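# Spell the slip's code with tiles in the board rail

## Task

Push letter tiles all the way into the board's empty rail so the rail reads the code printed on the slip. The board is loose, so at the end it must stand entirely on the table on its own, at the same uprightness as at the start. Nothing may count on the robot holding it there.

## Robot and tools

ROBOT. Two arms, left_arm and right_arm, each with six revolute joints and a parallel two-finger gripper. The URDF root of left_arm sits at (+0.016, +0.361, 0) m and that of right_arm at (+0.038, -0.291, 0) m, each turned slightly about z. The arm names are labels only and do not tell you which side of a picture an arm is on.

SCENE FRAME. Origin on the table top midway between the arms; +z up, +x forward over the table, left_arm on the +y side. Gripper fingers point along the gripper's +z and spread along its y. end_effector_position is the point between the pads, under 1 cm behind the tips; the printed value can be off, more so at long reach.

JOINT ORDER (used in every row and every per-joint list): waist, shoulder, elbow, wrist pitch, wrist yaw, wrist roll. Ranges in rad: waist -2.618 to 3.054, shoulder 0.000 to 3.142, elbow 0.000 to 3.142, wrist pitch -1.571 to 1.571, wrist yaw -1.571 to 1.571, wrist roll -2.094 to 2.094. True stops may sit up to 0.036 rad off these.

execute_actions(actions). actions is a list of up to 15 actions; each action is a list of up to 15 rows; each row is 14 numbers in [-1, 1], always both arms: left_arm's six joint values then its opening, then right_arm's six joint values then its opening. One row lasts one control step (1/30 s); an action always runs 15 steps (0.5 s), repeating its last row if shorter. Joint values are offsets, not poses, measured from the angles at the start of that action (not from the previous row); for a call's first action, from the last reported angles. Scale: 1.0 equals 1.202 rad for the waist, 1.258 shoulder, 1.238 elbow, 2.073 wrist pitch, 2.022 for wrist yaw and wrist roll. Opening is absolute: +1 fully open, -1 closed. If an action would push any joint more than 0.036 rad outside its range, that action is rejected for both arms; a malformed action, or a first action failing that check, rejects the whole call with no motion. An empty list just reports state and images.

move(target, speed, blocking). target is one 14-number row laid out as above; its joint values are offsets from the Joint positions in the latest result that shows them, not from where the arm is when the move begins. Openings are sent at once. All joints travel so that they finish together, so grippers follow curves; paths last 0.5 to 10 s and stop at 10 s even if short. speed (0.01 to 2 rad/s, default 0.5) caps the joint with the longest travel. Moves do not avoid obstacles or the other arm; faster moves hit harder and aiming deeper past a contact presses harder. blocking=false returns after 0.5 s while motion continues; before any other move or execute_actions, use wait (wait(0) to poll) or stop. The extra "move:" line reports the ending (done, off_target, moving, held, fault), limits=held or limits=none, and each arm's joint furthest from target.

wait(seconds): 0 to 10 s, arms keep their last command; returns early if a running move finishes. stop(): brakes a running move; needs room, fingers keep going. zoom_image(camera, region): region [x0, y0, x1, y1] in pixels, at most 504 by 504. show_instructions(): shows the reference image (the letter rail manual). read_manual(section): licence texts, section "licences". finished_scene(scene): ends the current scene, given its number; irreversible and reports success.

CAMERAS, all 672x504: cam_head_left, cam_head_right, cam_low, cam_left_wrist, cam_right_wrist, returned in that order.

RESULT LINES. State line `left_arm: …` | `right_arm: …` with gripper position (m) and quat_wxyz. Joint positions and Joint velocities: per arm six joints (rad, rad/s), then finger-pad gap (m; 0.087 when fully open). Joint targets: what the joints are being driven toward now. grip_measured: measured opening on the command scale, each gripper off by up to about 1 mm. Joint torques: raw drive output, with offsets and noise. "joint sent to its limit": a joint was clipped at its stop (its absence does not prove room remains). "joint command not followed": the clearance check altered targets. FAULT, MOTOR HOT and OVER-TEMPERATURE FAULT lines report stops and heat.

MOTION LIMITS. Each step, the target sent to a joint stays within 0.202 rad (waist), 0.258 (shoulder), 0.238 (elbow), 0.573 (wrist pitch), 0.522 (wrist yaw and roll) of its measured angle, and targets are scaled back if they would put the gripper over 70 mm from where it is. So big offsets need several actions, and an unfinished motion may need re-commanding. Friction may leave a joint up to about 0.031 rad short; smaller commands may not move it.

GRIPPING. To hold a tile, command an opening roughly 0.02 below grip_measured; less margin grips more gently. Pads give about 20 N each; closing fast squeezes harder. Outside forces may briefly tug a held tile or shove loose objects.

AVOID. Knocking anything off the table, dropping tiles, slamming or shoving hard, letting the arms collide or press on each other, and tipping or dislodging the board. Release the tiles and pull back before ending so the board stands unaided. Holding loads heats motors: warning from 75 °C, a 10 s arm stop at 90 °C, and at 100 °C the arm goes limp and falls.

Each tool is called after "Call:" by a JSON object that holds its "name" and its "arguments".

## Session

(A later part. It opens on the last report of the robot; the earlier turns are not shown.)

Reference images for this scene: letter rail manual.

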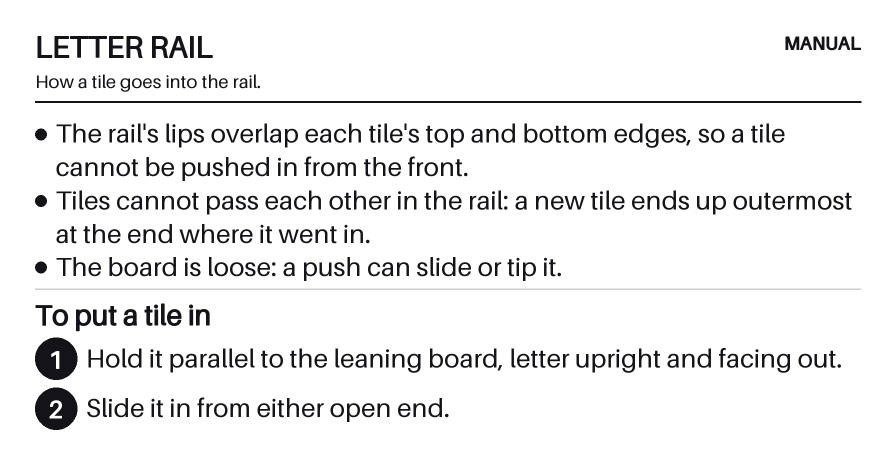

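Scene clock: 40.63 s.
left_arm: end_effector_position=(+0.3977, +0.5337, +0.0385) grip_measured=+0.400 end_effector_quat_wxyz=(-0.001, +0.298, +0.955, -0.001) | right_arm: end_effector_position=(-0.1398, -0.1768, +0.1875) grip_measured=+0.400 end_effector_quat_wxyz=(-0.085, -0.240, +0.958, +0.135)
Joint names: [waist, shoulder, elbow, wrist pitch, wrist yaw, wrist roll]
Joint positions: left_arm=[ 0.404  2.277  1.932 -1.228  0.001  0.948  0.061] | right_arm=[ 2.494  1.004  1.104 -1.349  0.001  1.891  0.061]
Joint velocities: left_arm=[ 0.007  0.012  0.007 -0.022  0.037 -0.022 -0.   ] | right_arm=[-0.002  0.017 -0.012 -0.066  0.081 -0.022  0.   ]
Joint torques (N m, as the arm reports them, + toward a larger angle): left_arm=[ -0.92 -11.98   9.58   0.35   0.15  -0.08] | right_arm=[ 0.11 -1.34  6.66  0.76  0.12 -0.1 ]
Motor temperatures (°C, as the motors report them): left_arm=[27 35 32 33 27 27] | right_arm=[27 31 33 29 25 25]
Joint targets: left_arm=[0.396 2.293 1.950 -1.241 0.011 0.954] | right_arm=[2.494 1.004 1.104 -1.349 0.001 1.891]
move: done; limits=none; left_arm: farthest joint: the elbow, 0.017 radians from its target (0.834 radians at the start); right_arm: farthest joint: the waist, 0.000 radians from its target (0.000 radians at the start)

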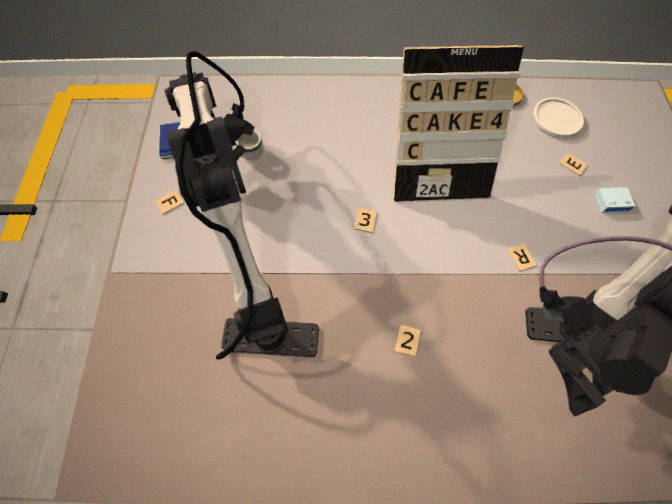

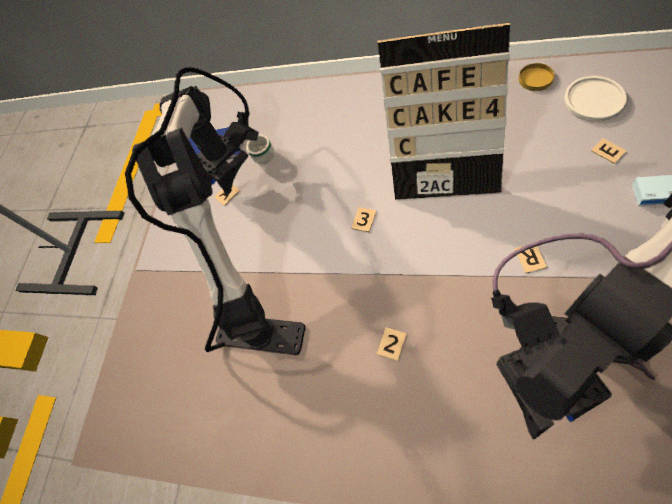

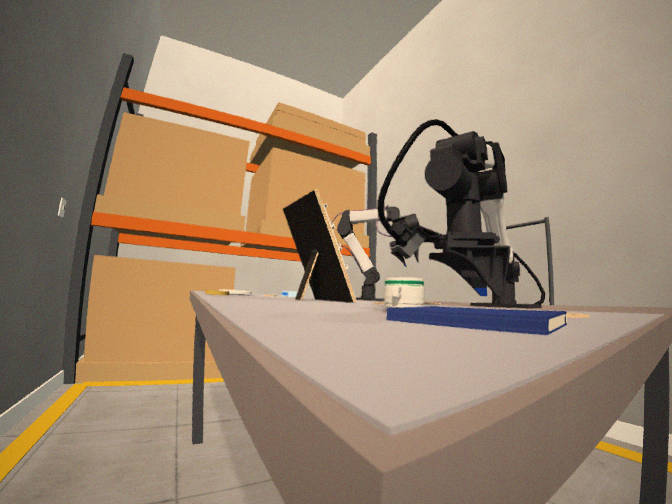

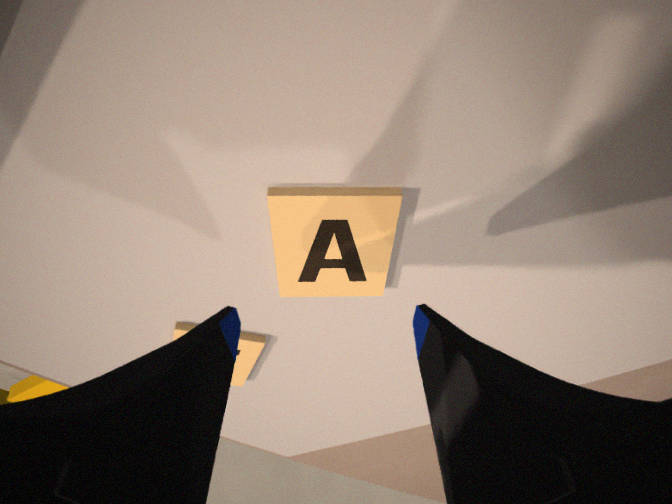

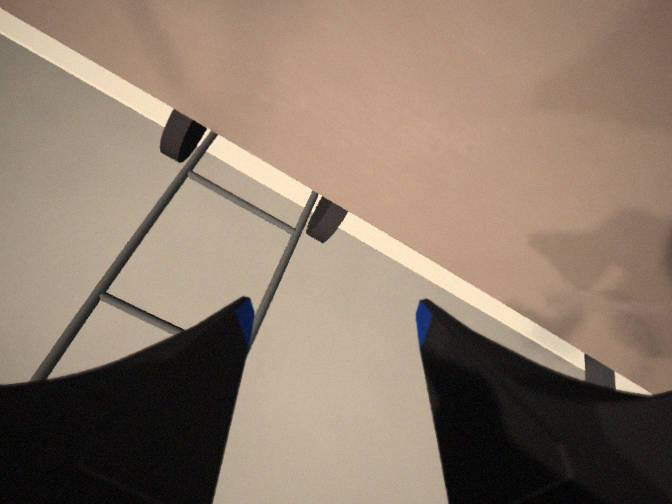

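Call:
{"name": "move", "arguments": {"target": [-0.015,0.028,-0.089,0.057,0,0,0.4,0,0,0,0,0,0,0.4], "speed": 0.15}}

Scene clock: 42.10 s.
left_arm: end_effector_position=(+0.4007, +0.5306, +0.0114) grip_measured=+0.400 end_effector_quat_wxyz=(+0.004, +0.302, +0.953, +0.002) | right_arm: end_effector_position=(-0.1398, -0.1768, +0.1875) grip_measured=+0.400 end_effector_quat_wxyz=(-0.085, -0.240, +0.958, +0.135)
Joint names: [waist, shoulder, elbow, wrist pitch, wrist yaw, wrist roll]
Joint positions: left_arm=[ 0.394  2.29   1.846 -1.118  0.001  0.948  0.061] | right_arm=[ 2.494  1.004  1.104 -1.349  0.001  1.891  0.061]
Joint velocities: left_arm=[ 0.002  0.002  0.012  0.022 -0.037 -0.081  0.   ] | right_arm=[-0.012  0.012  0.007 -0.095 -0.081  0.022  0.   ]
Joint torques (N m, as the arm reports them, + toward a larger angle): left_arm=[ -0.99 -11.51   5.44   0.57   0.07  -0.13] | right_arm=[-0.04 -1.58  6.64  0.74  0.06 -0.11]
Motor temperatures (°C, as the motors report them): left_arm=[27 35 31 33 27 27] | right_arm=[27 31 33 29 25 25]
Joint targets: left_arm=[0.385 2.312 1.822 -1.110 0.001 0.948] | right_arm=[2.494 1.004 1.104 -1.349 0.001 1.891]
move: off_target (left_arm); limits=none; left_arm: farthest joint: the elbow, 0.024 radians from its target (0.110 radians at the start); right_arm: farthest joint: the waist, 0.000 radians from its target (0.000 radians at the start)

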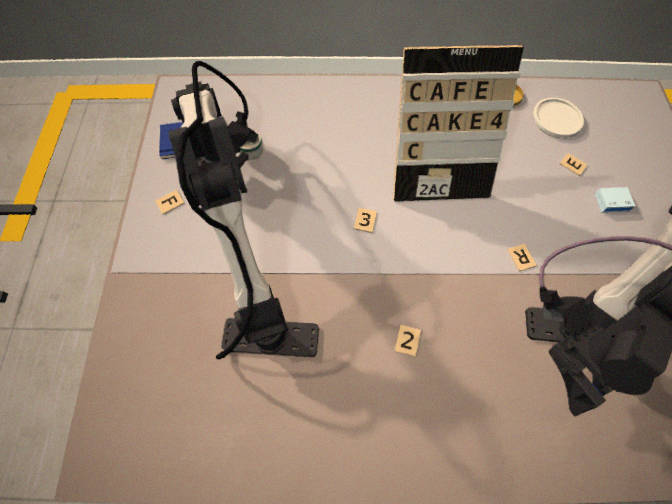

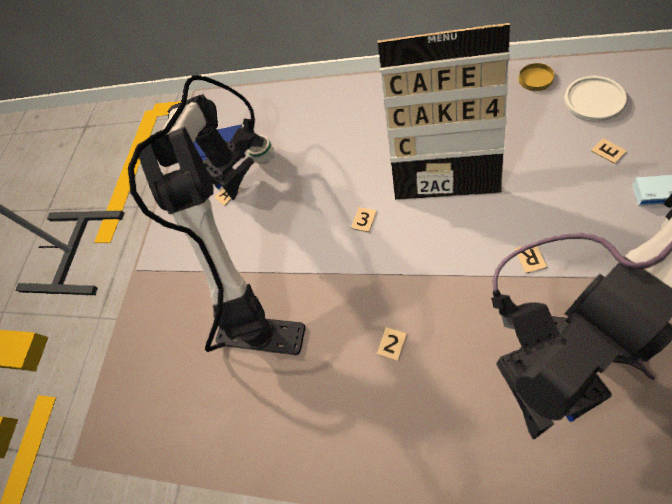

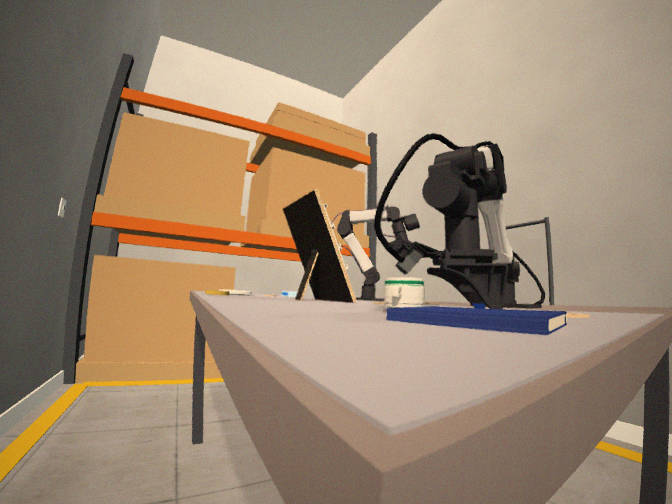

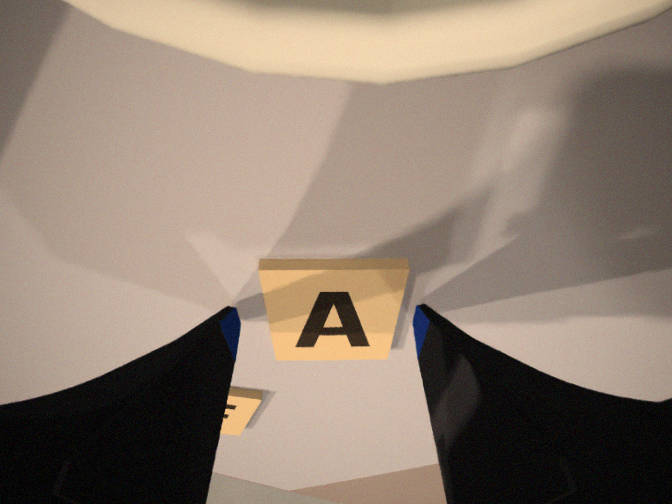

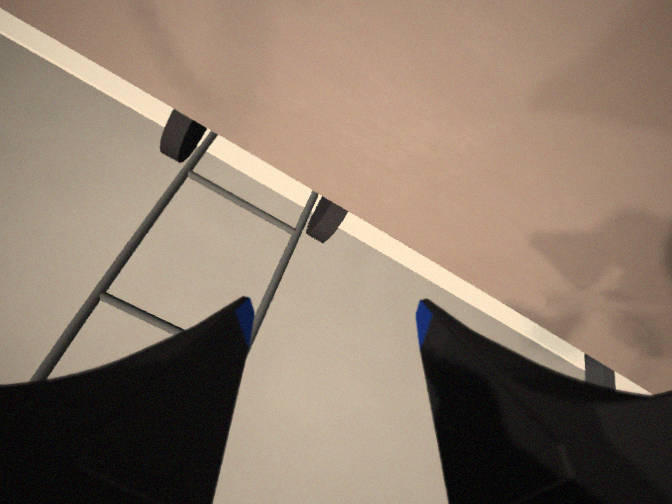

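Call:
{"name": "execute_actions", "arguments": {"actions": [[[0,0.012,-0.024,-0.012,0,0,0.3,0,0,0,0,0,0,0.4]],[[0,0,0,0,0,0,0.2,0,0,0,0,0,0,0.4],[0,0,0,0,0,0,0.15,0,0,0,0,0,0,0.4],[0,0,0,0,0,0,0.1,0,0,0,0,0,0,0.4],[0,0,0,0,0,0,0.06,0,0,0,0,0,0,0.4],[0,0,0,0,0,0,0.03,0,0,0,0,0,0,0.4],[0,0,0,0,0,0,0,0,0,0,0,0,0,0.4],[0,0,0,0,0,0,-0.03,0,0,0,0,0,0,0.4],[0,0,0,0,0,0,-0.07,0,0,0,0,0,0,0.4]]]}}

Call:
{"name": "move", "arguments": {"target": [0,-0.12,0,0.05,0,0,-0.07,0,0,0,0,0,0,0.4], "speed": 0.4}}

Scene clock: 43.23 s.
left_arm: end_effector_position=(+0.3978, +0.5296, +0.0117) grip_measured=-0.026 end_effector_quat_wxyz=(-0.001, +0.302, +0.953, -0.001) | right_arm: end_effector_position=(-0.1398, -0.1768, +0.1875) grip_measured=+0.400 end_effector_quat_wxyz=(-0.085, -0.240, +0.958, +0.135)
Joint names: [waist, shoulder, elbow, wrist pitch, wrist yaw, wrist roll]
Joint positions: left_arm=[ 0.394  2.29   1.846 -1.13   0.001  0.948  0.043] | right_arm=[ 2.494  1.004  1.104 -1.349  0.001  1.891  0.061]
Joint velocities: left_arm=[ 0.002 -0.002  0.022 -0.066 -0.022 -0.022 -0.001] | right_arm=[ 0.017  0.007 -0.002 -0.007  0.007  0.051 -0.001]
Joint torques (N m, as the arm reports them, + toward a larger angle): left_arm=[ -0.34 -13.31   7.75   0.48   0.06  -0.14] | right_arm=[ 0.   -1.36  6.7   0.73  0.09 -0.1 ]
Motor temperatures (°C, as the motors report them): left_arm=[27 36 31 33 27 27] | right_arm=[27 31 33 29 25 25]
Joint targets: left_arm=[0.394 2.290 1.846 -1.130 0.001 0.948] | right_arm=[2.494 1.004 1.104 -1.349 0.001 1.891]

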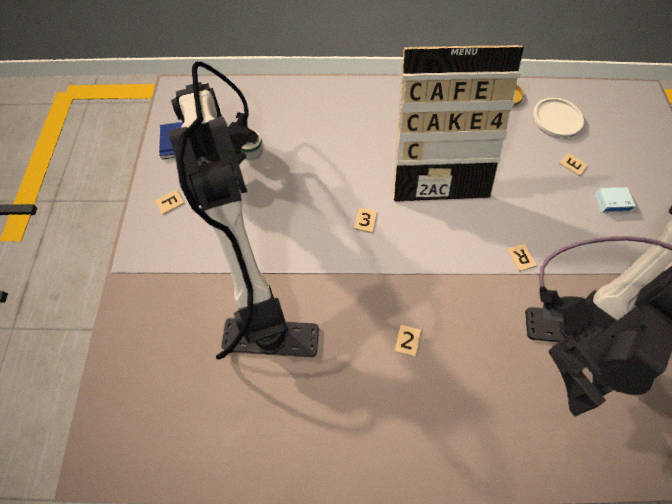

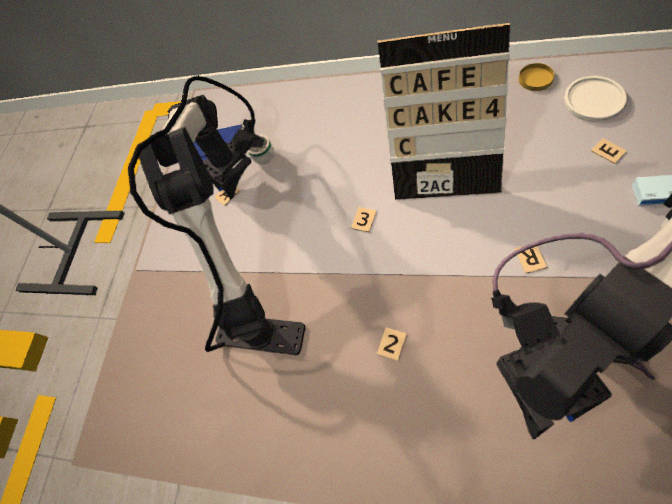

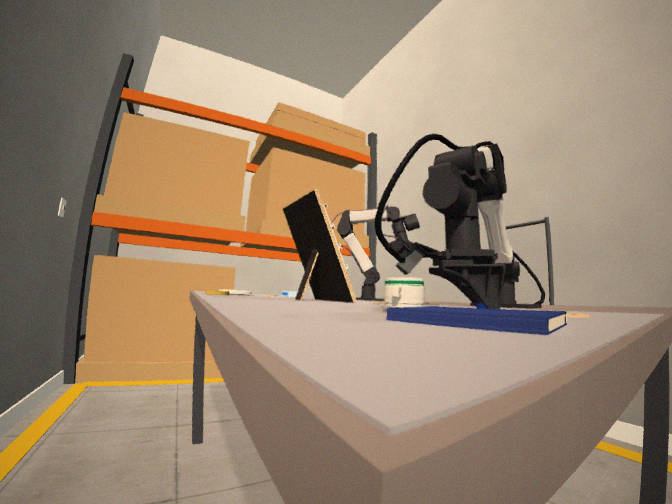

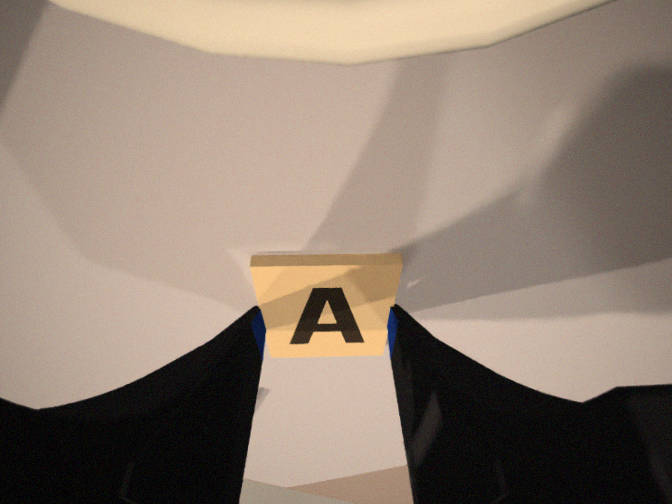

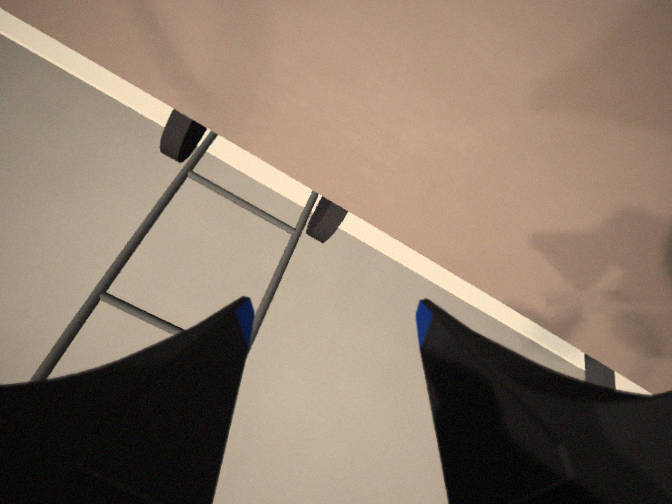

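Scene clock: 44.20 s.
left_arm: end_effector_position=(+0.4313, +0.5412, +0.0765) grip_measured=-0.026 end_effector_quat_wxyz=(+0.100, +0.300, +0.946, +0.074) | right_arm: end_effector_position=(-0.1398, -0.1768, +0.1875) grip_measured=+0.400 end_effector_quat_wxyz=(-0.085, -0.240, +0.958, +0.135)
Joint names: [waist, shoulder, elbow, wrist pitch, wrist yaw, wrist roll]
Joint positions: left_arm=[ 0.394  2.135  1.846 -1.032  0.001  0.948  0.043] | right_arm=[ 2.494  1.004  1.104 -1.349  0.001  1.891  0.061]
Joint velocities: left_arm=[ 0.012 -0.002 -0.017 -0.081 -0.007  0.081 -0.001] | right_arm=[-0.017 -0.007  0.017 -0.037 -0.007  0.022 -0.001]
Joint torques (N m, as the arm reports them, + toward a larger angle): left_arm=[ -0.32 -12.32   8.45   1.05   0.06  -0.15] | right_arm=[ 0.19 -1.45  6.88  0.75  0.08 -0.11]
Motor temperatures (°C, as the motors report them): left_arm=[27 36 31 33 27 27] | right_arm=[27 31 33 29 25 25]
Joint targets: left_arm=[0.394 2.139 1.846 -1.027 0.001 0.948] | right_arm=[2.494 1.004 1.104 -1.349 0.001 1.891]
move: done; limits=none; left_arm: farthest joint: the wrist pitch, 0.006 radians from its target (0.104 radians at the start); right_arm: farthest joint: the waist, 0.000 radians from its target (0.000 radians at the start)

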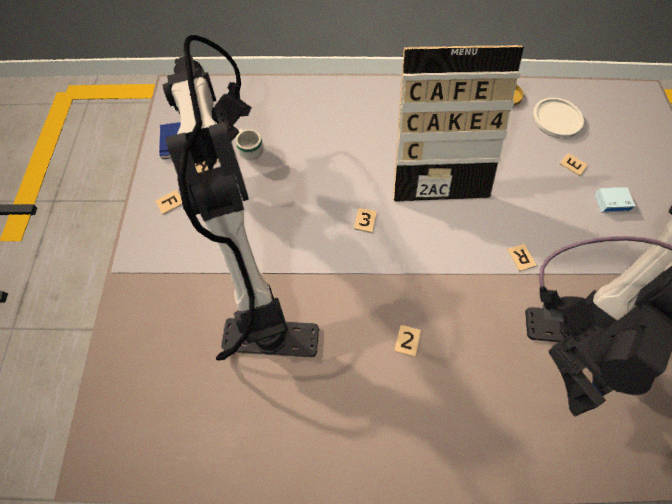

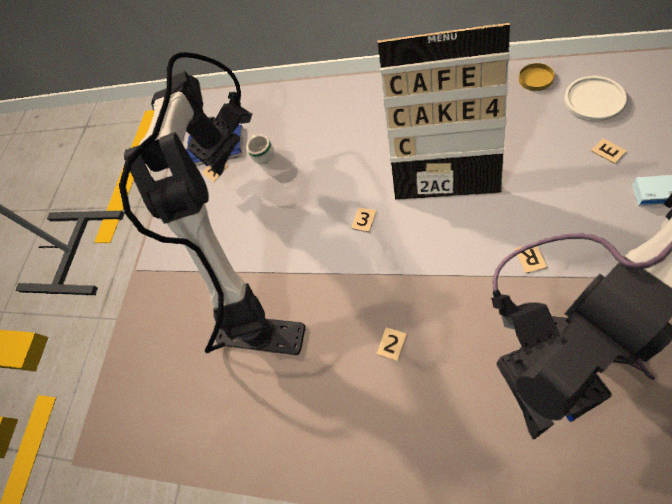

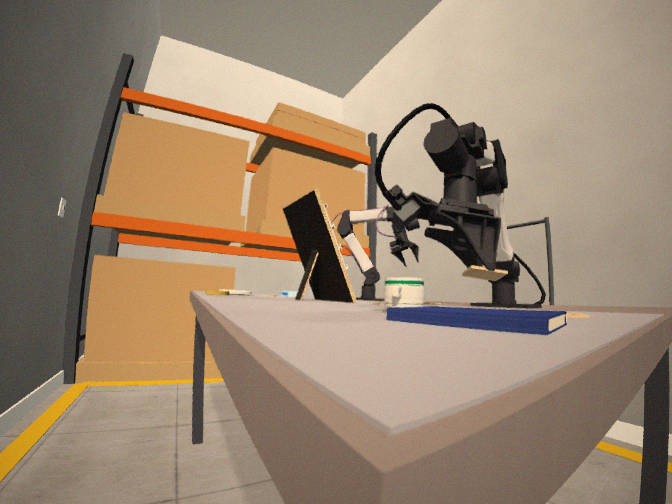

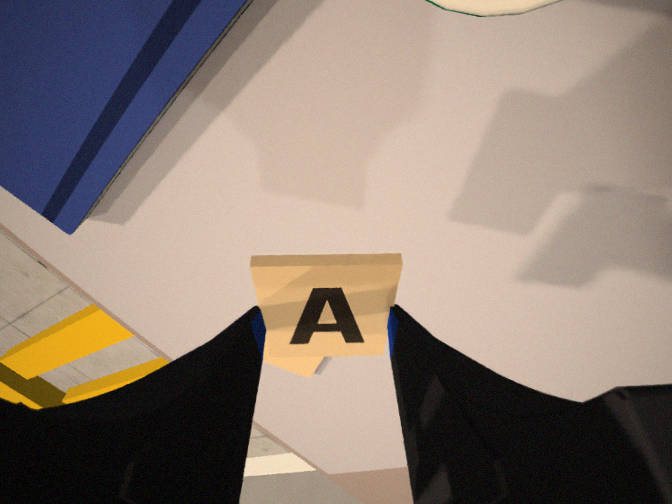

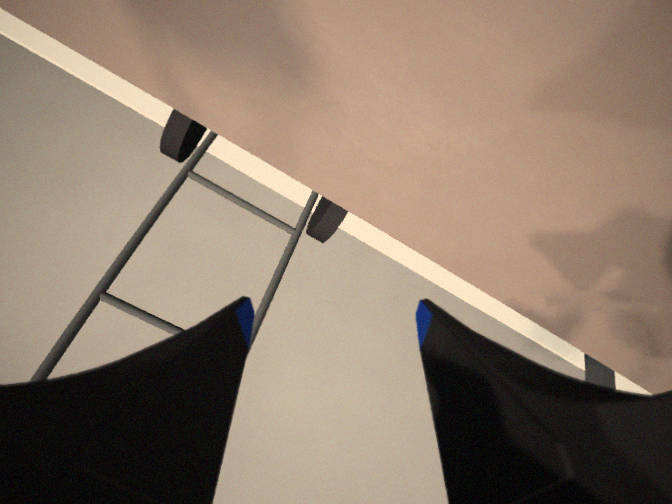

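Call:
{"name": "move", "arguments": {"target": [-0.93,-0.38,-0.619,0.476,-0.368,-0.682,-0.07,0,0,0,0,0,0,0.4], "speed": 0.8}}

Scene clock: 46.93 s.
left_arm: end_effector_position=(+0.4022, +0.1253, +0.1416) grip_measured=-0.026 end_effector_quat_wxyz=(+0.536, -0.016, +0.844, +0.017) | right_arm: end_effector_position=(-0.1398, -0.1768, +0.1875) grip_measured=+0.400 end_effector_quat_wxyz=(-0.085, -0.240, +0.958, +0.135)
Joint names: [waist, shoulder, elbow, wrist pitch, wrist yaw, wrist roll]
Joint positions: left_arm=[-0.722  1.669  1.106 -0.047 -0.733 -0.425  0.043] | right_arm=[ 2.494  1.004  1.104 -1.349  0.001  1.891  0.061]
Joint velocities: left_arm=[-0.012 -0.002  0.027  0.022  0.037  0.037 -0.001] | right_arm=[ 0.002 -0.012 -0.012 -0.007 -0.022 -0.037 -0.001]
Joint torques (N m, as the arm reports them, + toward a larger angle): left_arm=[-0.44 -9.67  6.57  1.98 -0.36 -0.19] | right_arm=[ 0.15 -1.62  6.69  0.74  0.06 -0.12]
Motor temperatures (°C, as the motors report them): left_arm=[27 37 31 33 27 27] | right_arm=[27 31 33 29 25 25]
Joint targets: left_arm=[-0.723 1.657 1.080 -0.046 -0.743 -0.431] | right_arm=[2.494 1.004 1.104 -1.349 0.001 1.891]
move: off_target (left_arm); limits=none; left_arm: farthest joint: the elbow, 0.026 radians from its target (0.767 radians at the start); right_arm: farthest joint: the waist, 0.000 radians from its target (0.000 radians at the start)

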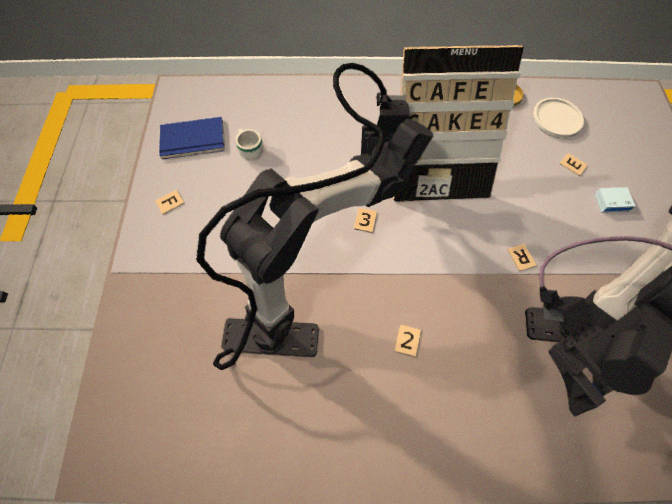

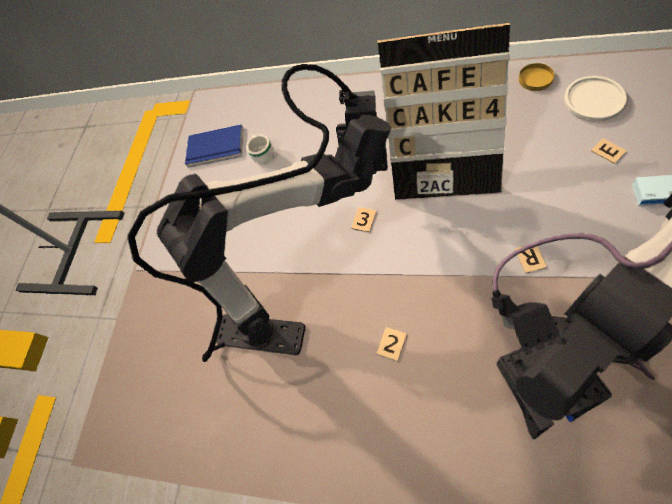

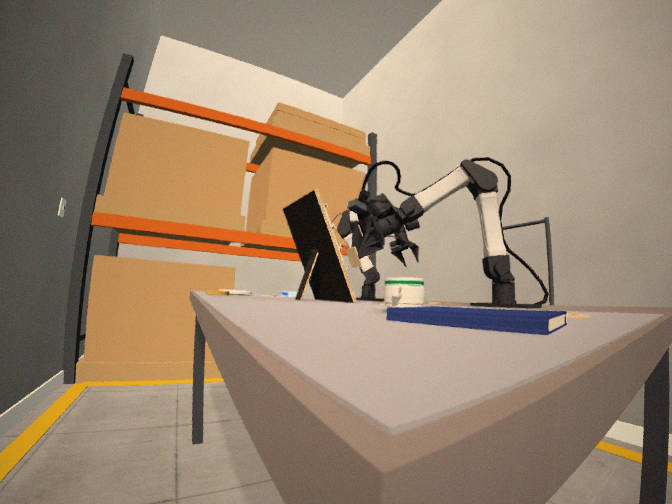

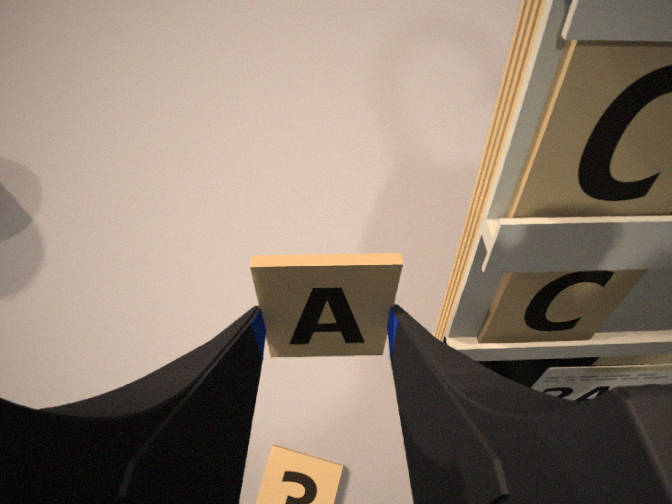

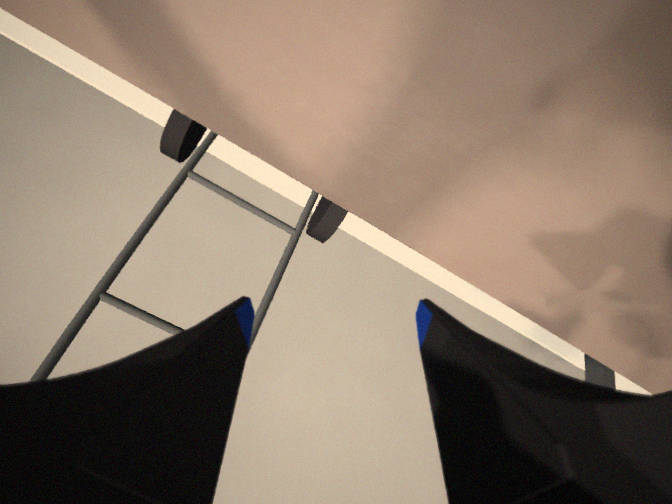

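Call:
{"name": "move", "arguments": {"target": [-0.049,0.0875,0.108,-0.034,-0.026,-0.027,-0.07,0,0,0,0,0,0,0.4], "speed": 0.09}}

Call:
{"name": "zoom_image", "arguments": {"camera": "cam_left_wrist", "region": [350,220,470,380]}}

Scene clock: 48.93 s.
left_arm: end_effector_position=(+0.4066, +0.0954, +0.1447) grip_measured=-0.026 end_effector_quat_wxyz=(+0.537, -0.021, +0.843, +0.013) | right_arm: end_effector_position=(-0.1398, -0.1768, +0.1875) grip_measured=+0.400 end_effector_quat_wxyz=(-0.085, -0.240, +0.958, +0.135)
Joint names: [waist, shoulder, elbow, wrist pitch, wrist yaw, wrist roll]
Joint positions: left_arm=[-0.771  1.755  1.223 -0.099 -0.774 -0.473  0.043] | right_arm=[ 2.494  1.004  1.104 -1.349  0.001  1.891  0.061]
Joint velocities: left_arm=[ 0.017 -0.017 -0.012 -0.007 -0.007 -0.022  0.   ] | right_arm=[-0.002  0.002  0.022  0.037 -0.051  0.007  0.   ]
Joint torques (N m, as the arm reports them, + toward a larger angle): left_arm=[-1.05 -7.75 10.94  1.74 -0.38 -0.19] | right_arm=[-0.21 -1.56  6.67  0.73  0.04 -0.13]
Motor temperatures (°C, as the motors report them): left_arm=[27 37 32 33 27 27] | right_arm=[27 30 34 29 25 25]
Joint targets: left_arm=[-0.781 1.779 1.240 -0.118 -0.785 -0.479] | right_arm=[2.494 1.004 1.104 -1.349 0.001 1.891]
move: off_target (left_arm); limits=none; left_arm: farthest joint: the shoulder, 0.024 radians from its target (0.111 radians at the start); right_arm: farthest joint: the waist, 0.000 radians from its target (0.000 radians at the start)

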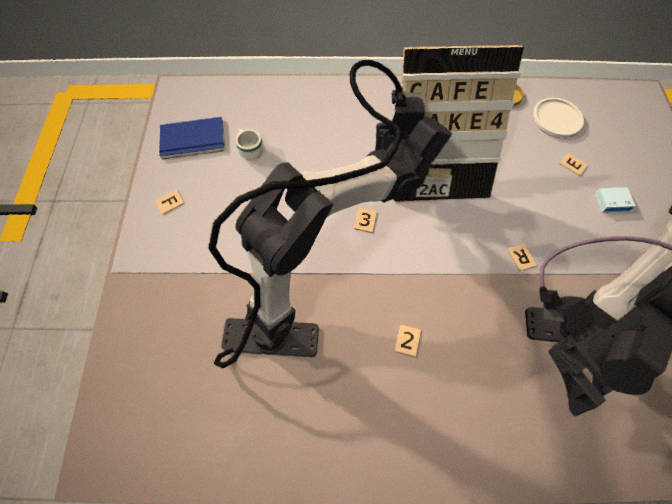

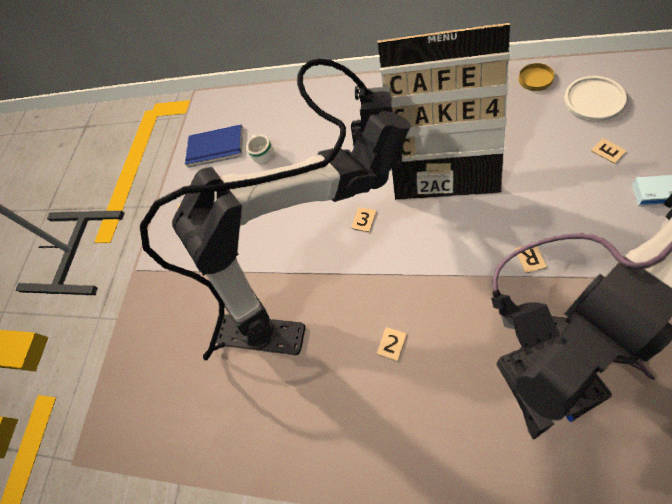

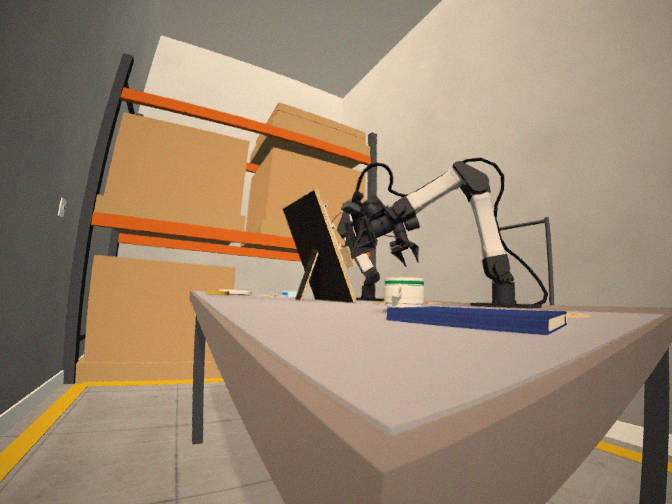

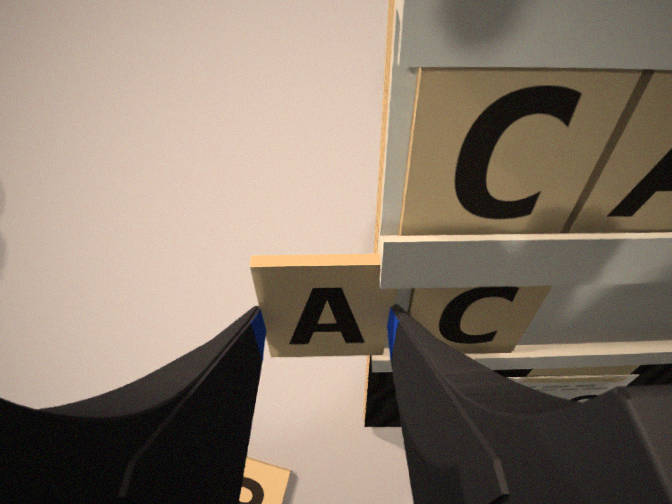

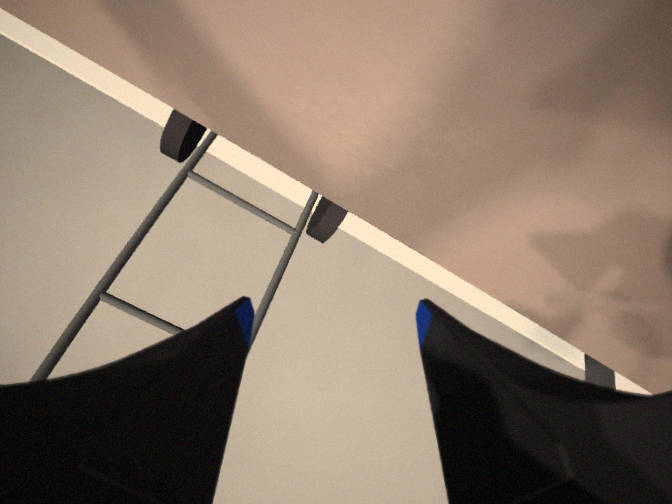

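Region (350, 220, 470, 380) of cam_left_wrist's 672x504 image, scaled by 3.150, with more detail than that image has; it fills the left 378 columns of this view, and the rest is white.

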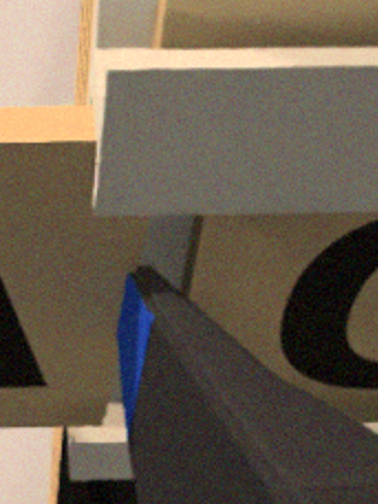

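In. Targets [-.861,1.927,1.432,-.204,-.845,-.555].

Call:
{"name": "move", "arguments": {"target": [-0.075,0.137,0.169,-0.051,-0.035,-0.0405,-0.07,0,0,0,0,0,0,0.4], "speed": 0.12}}

Scene clock: 51.17 s.
left_arm: end_effector_position=(+0.4078, +0.0441, +0.1429) grip_measured=-0.026 end_effector_quat_wxyz=(+0.539, -0.024, +0.842, +0.008) | right_arm: end_effector_position=(-0.1398, -0.1768, +0.1875) grip_measured=+0.400 end_effector_quat_wxyz=(-0.085, -0.240, +0.958, +0.135)
Joint names: [waist, shoulder, elbow, wrist pitch, wrist yaw, wrist roll]
Joint positions: left_arm=[-0.852  1.904  1.414 -0.186 -0.835 -0.549  0.043] | right_arm=[ 2.494  1.004  1.104 -1.349  0.001  1.891  0.061]
Joint velocities: left_arm=[ 0.007 -0.017 -0.022 -0.007  0.022  0.095 -0.   ] | right_arm=[-0.007 -0.017 -0.002  0.022 -0.022  0.037 -0.001]
Joint torques (N m, as the arm reports them, + toward a larger angle): left_arm=[-1.03 -9.17 10.9   1.65 -0.41 -0.21] | right_arm=[-0.08 -1.51  6.71  0.73  0.06 -0.13]
Motor temperatures (°C, as the motors report them): left_arm=[27 37 32 33 27 27] | right_arm=[27 30 34 29 25 25]
Joint targets: left_arm=[-0.861 1.928 1.432 -0.204 -0.845 -0.555] | right_arm=[2.494 1.004 1.104 -1.349 0.001 1.891]
move: off_target (left_arm); limits=none; left_arm: farthest joint: the shoulder, 0.023 radians from its target (0.172 radians at the start); right_arm: farthest joint: the waist, 0.000 radians from its target (0.000 radians at the start)

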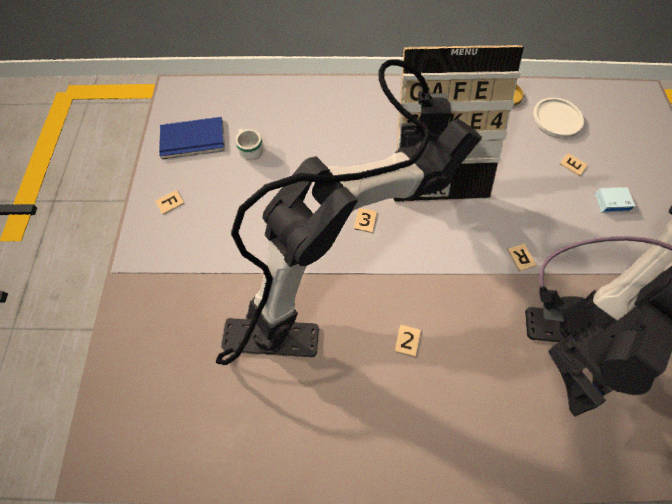

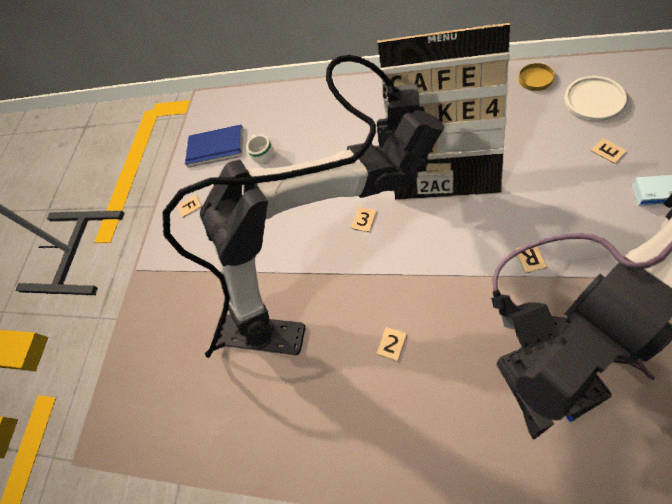

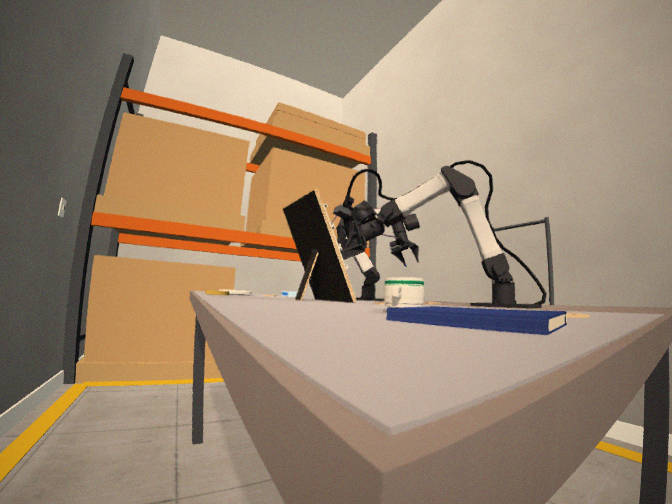

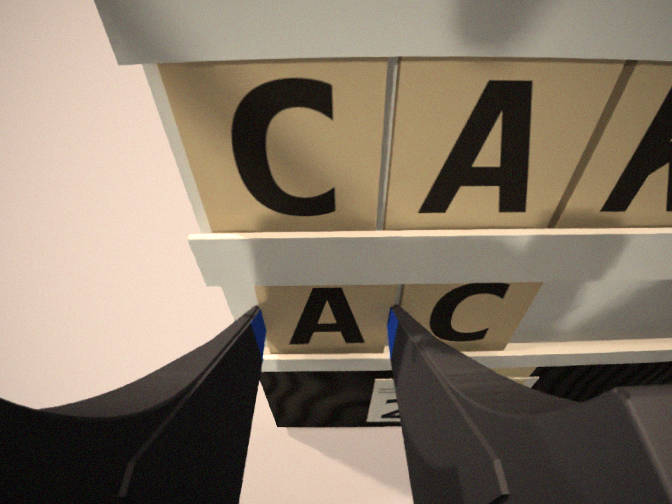

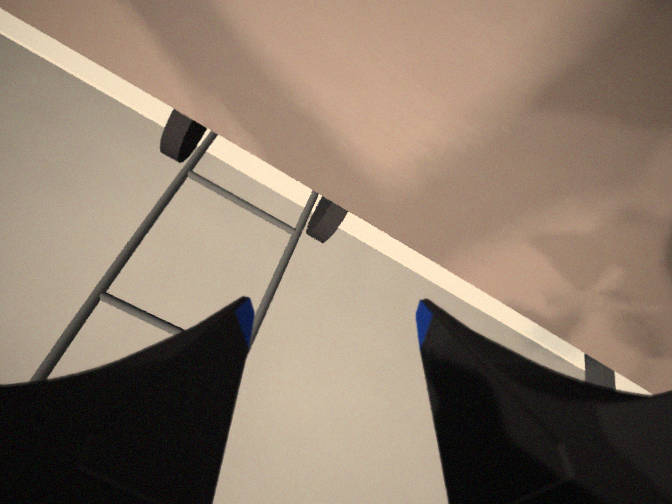

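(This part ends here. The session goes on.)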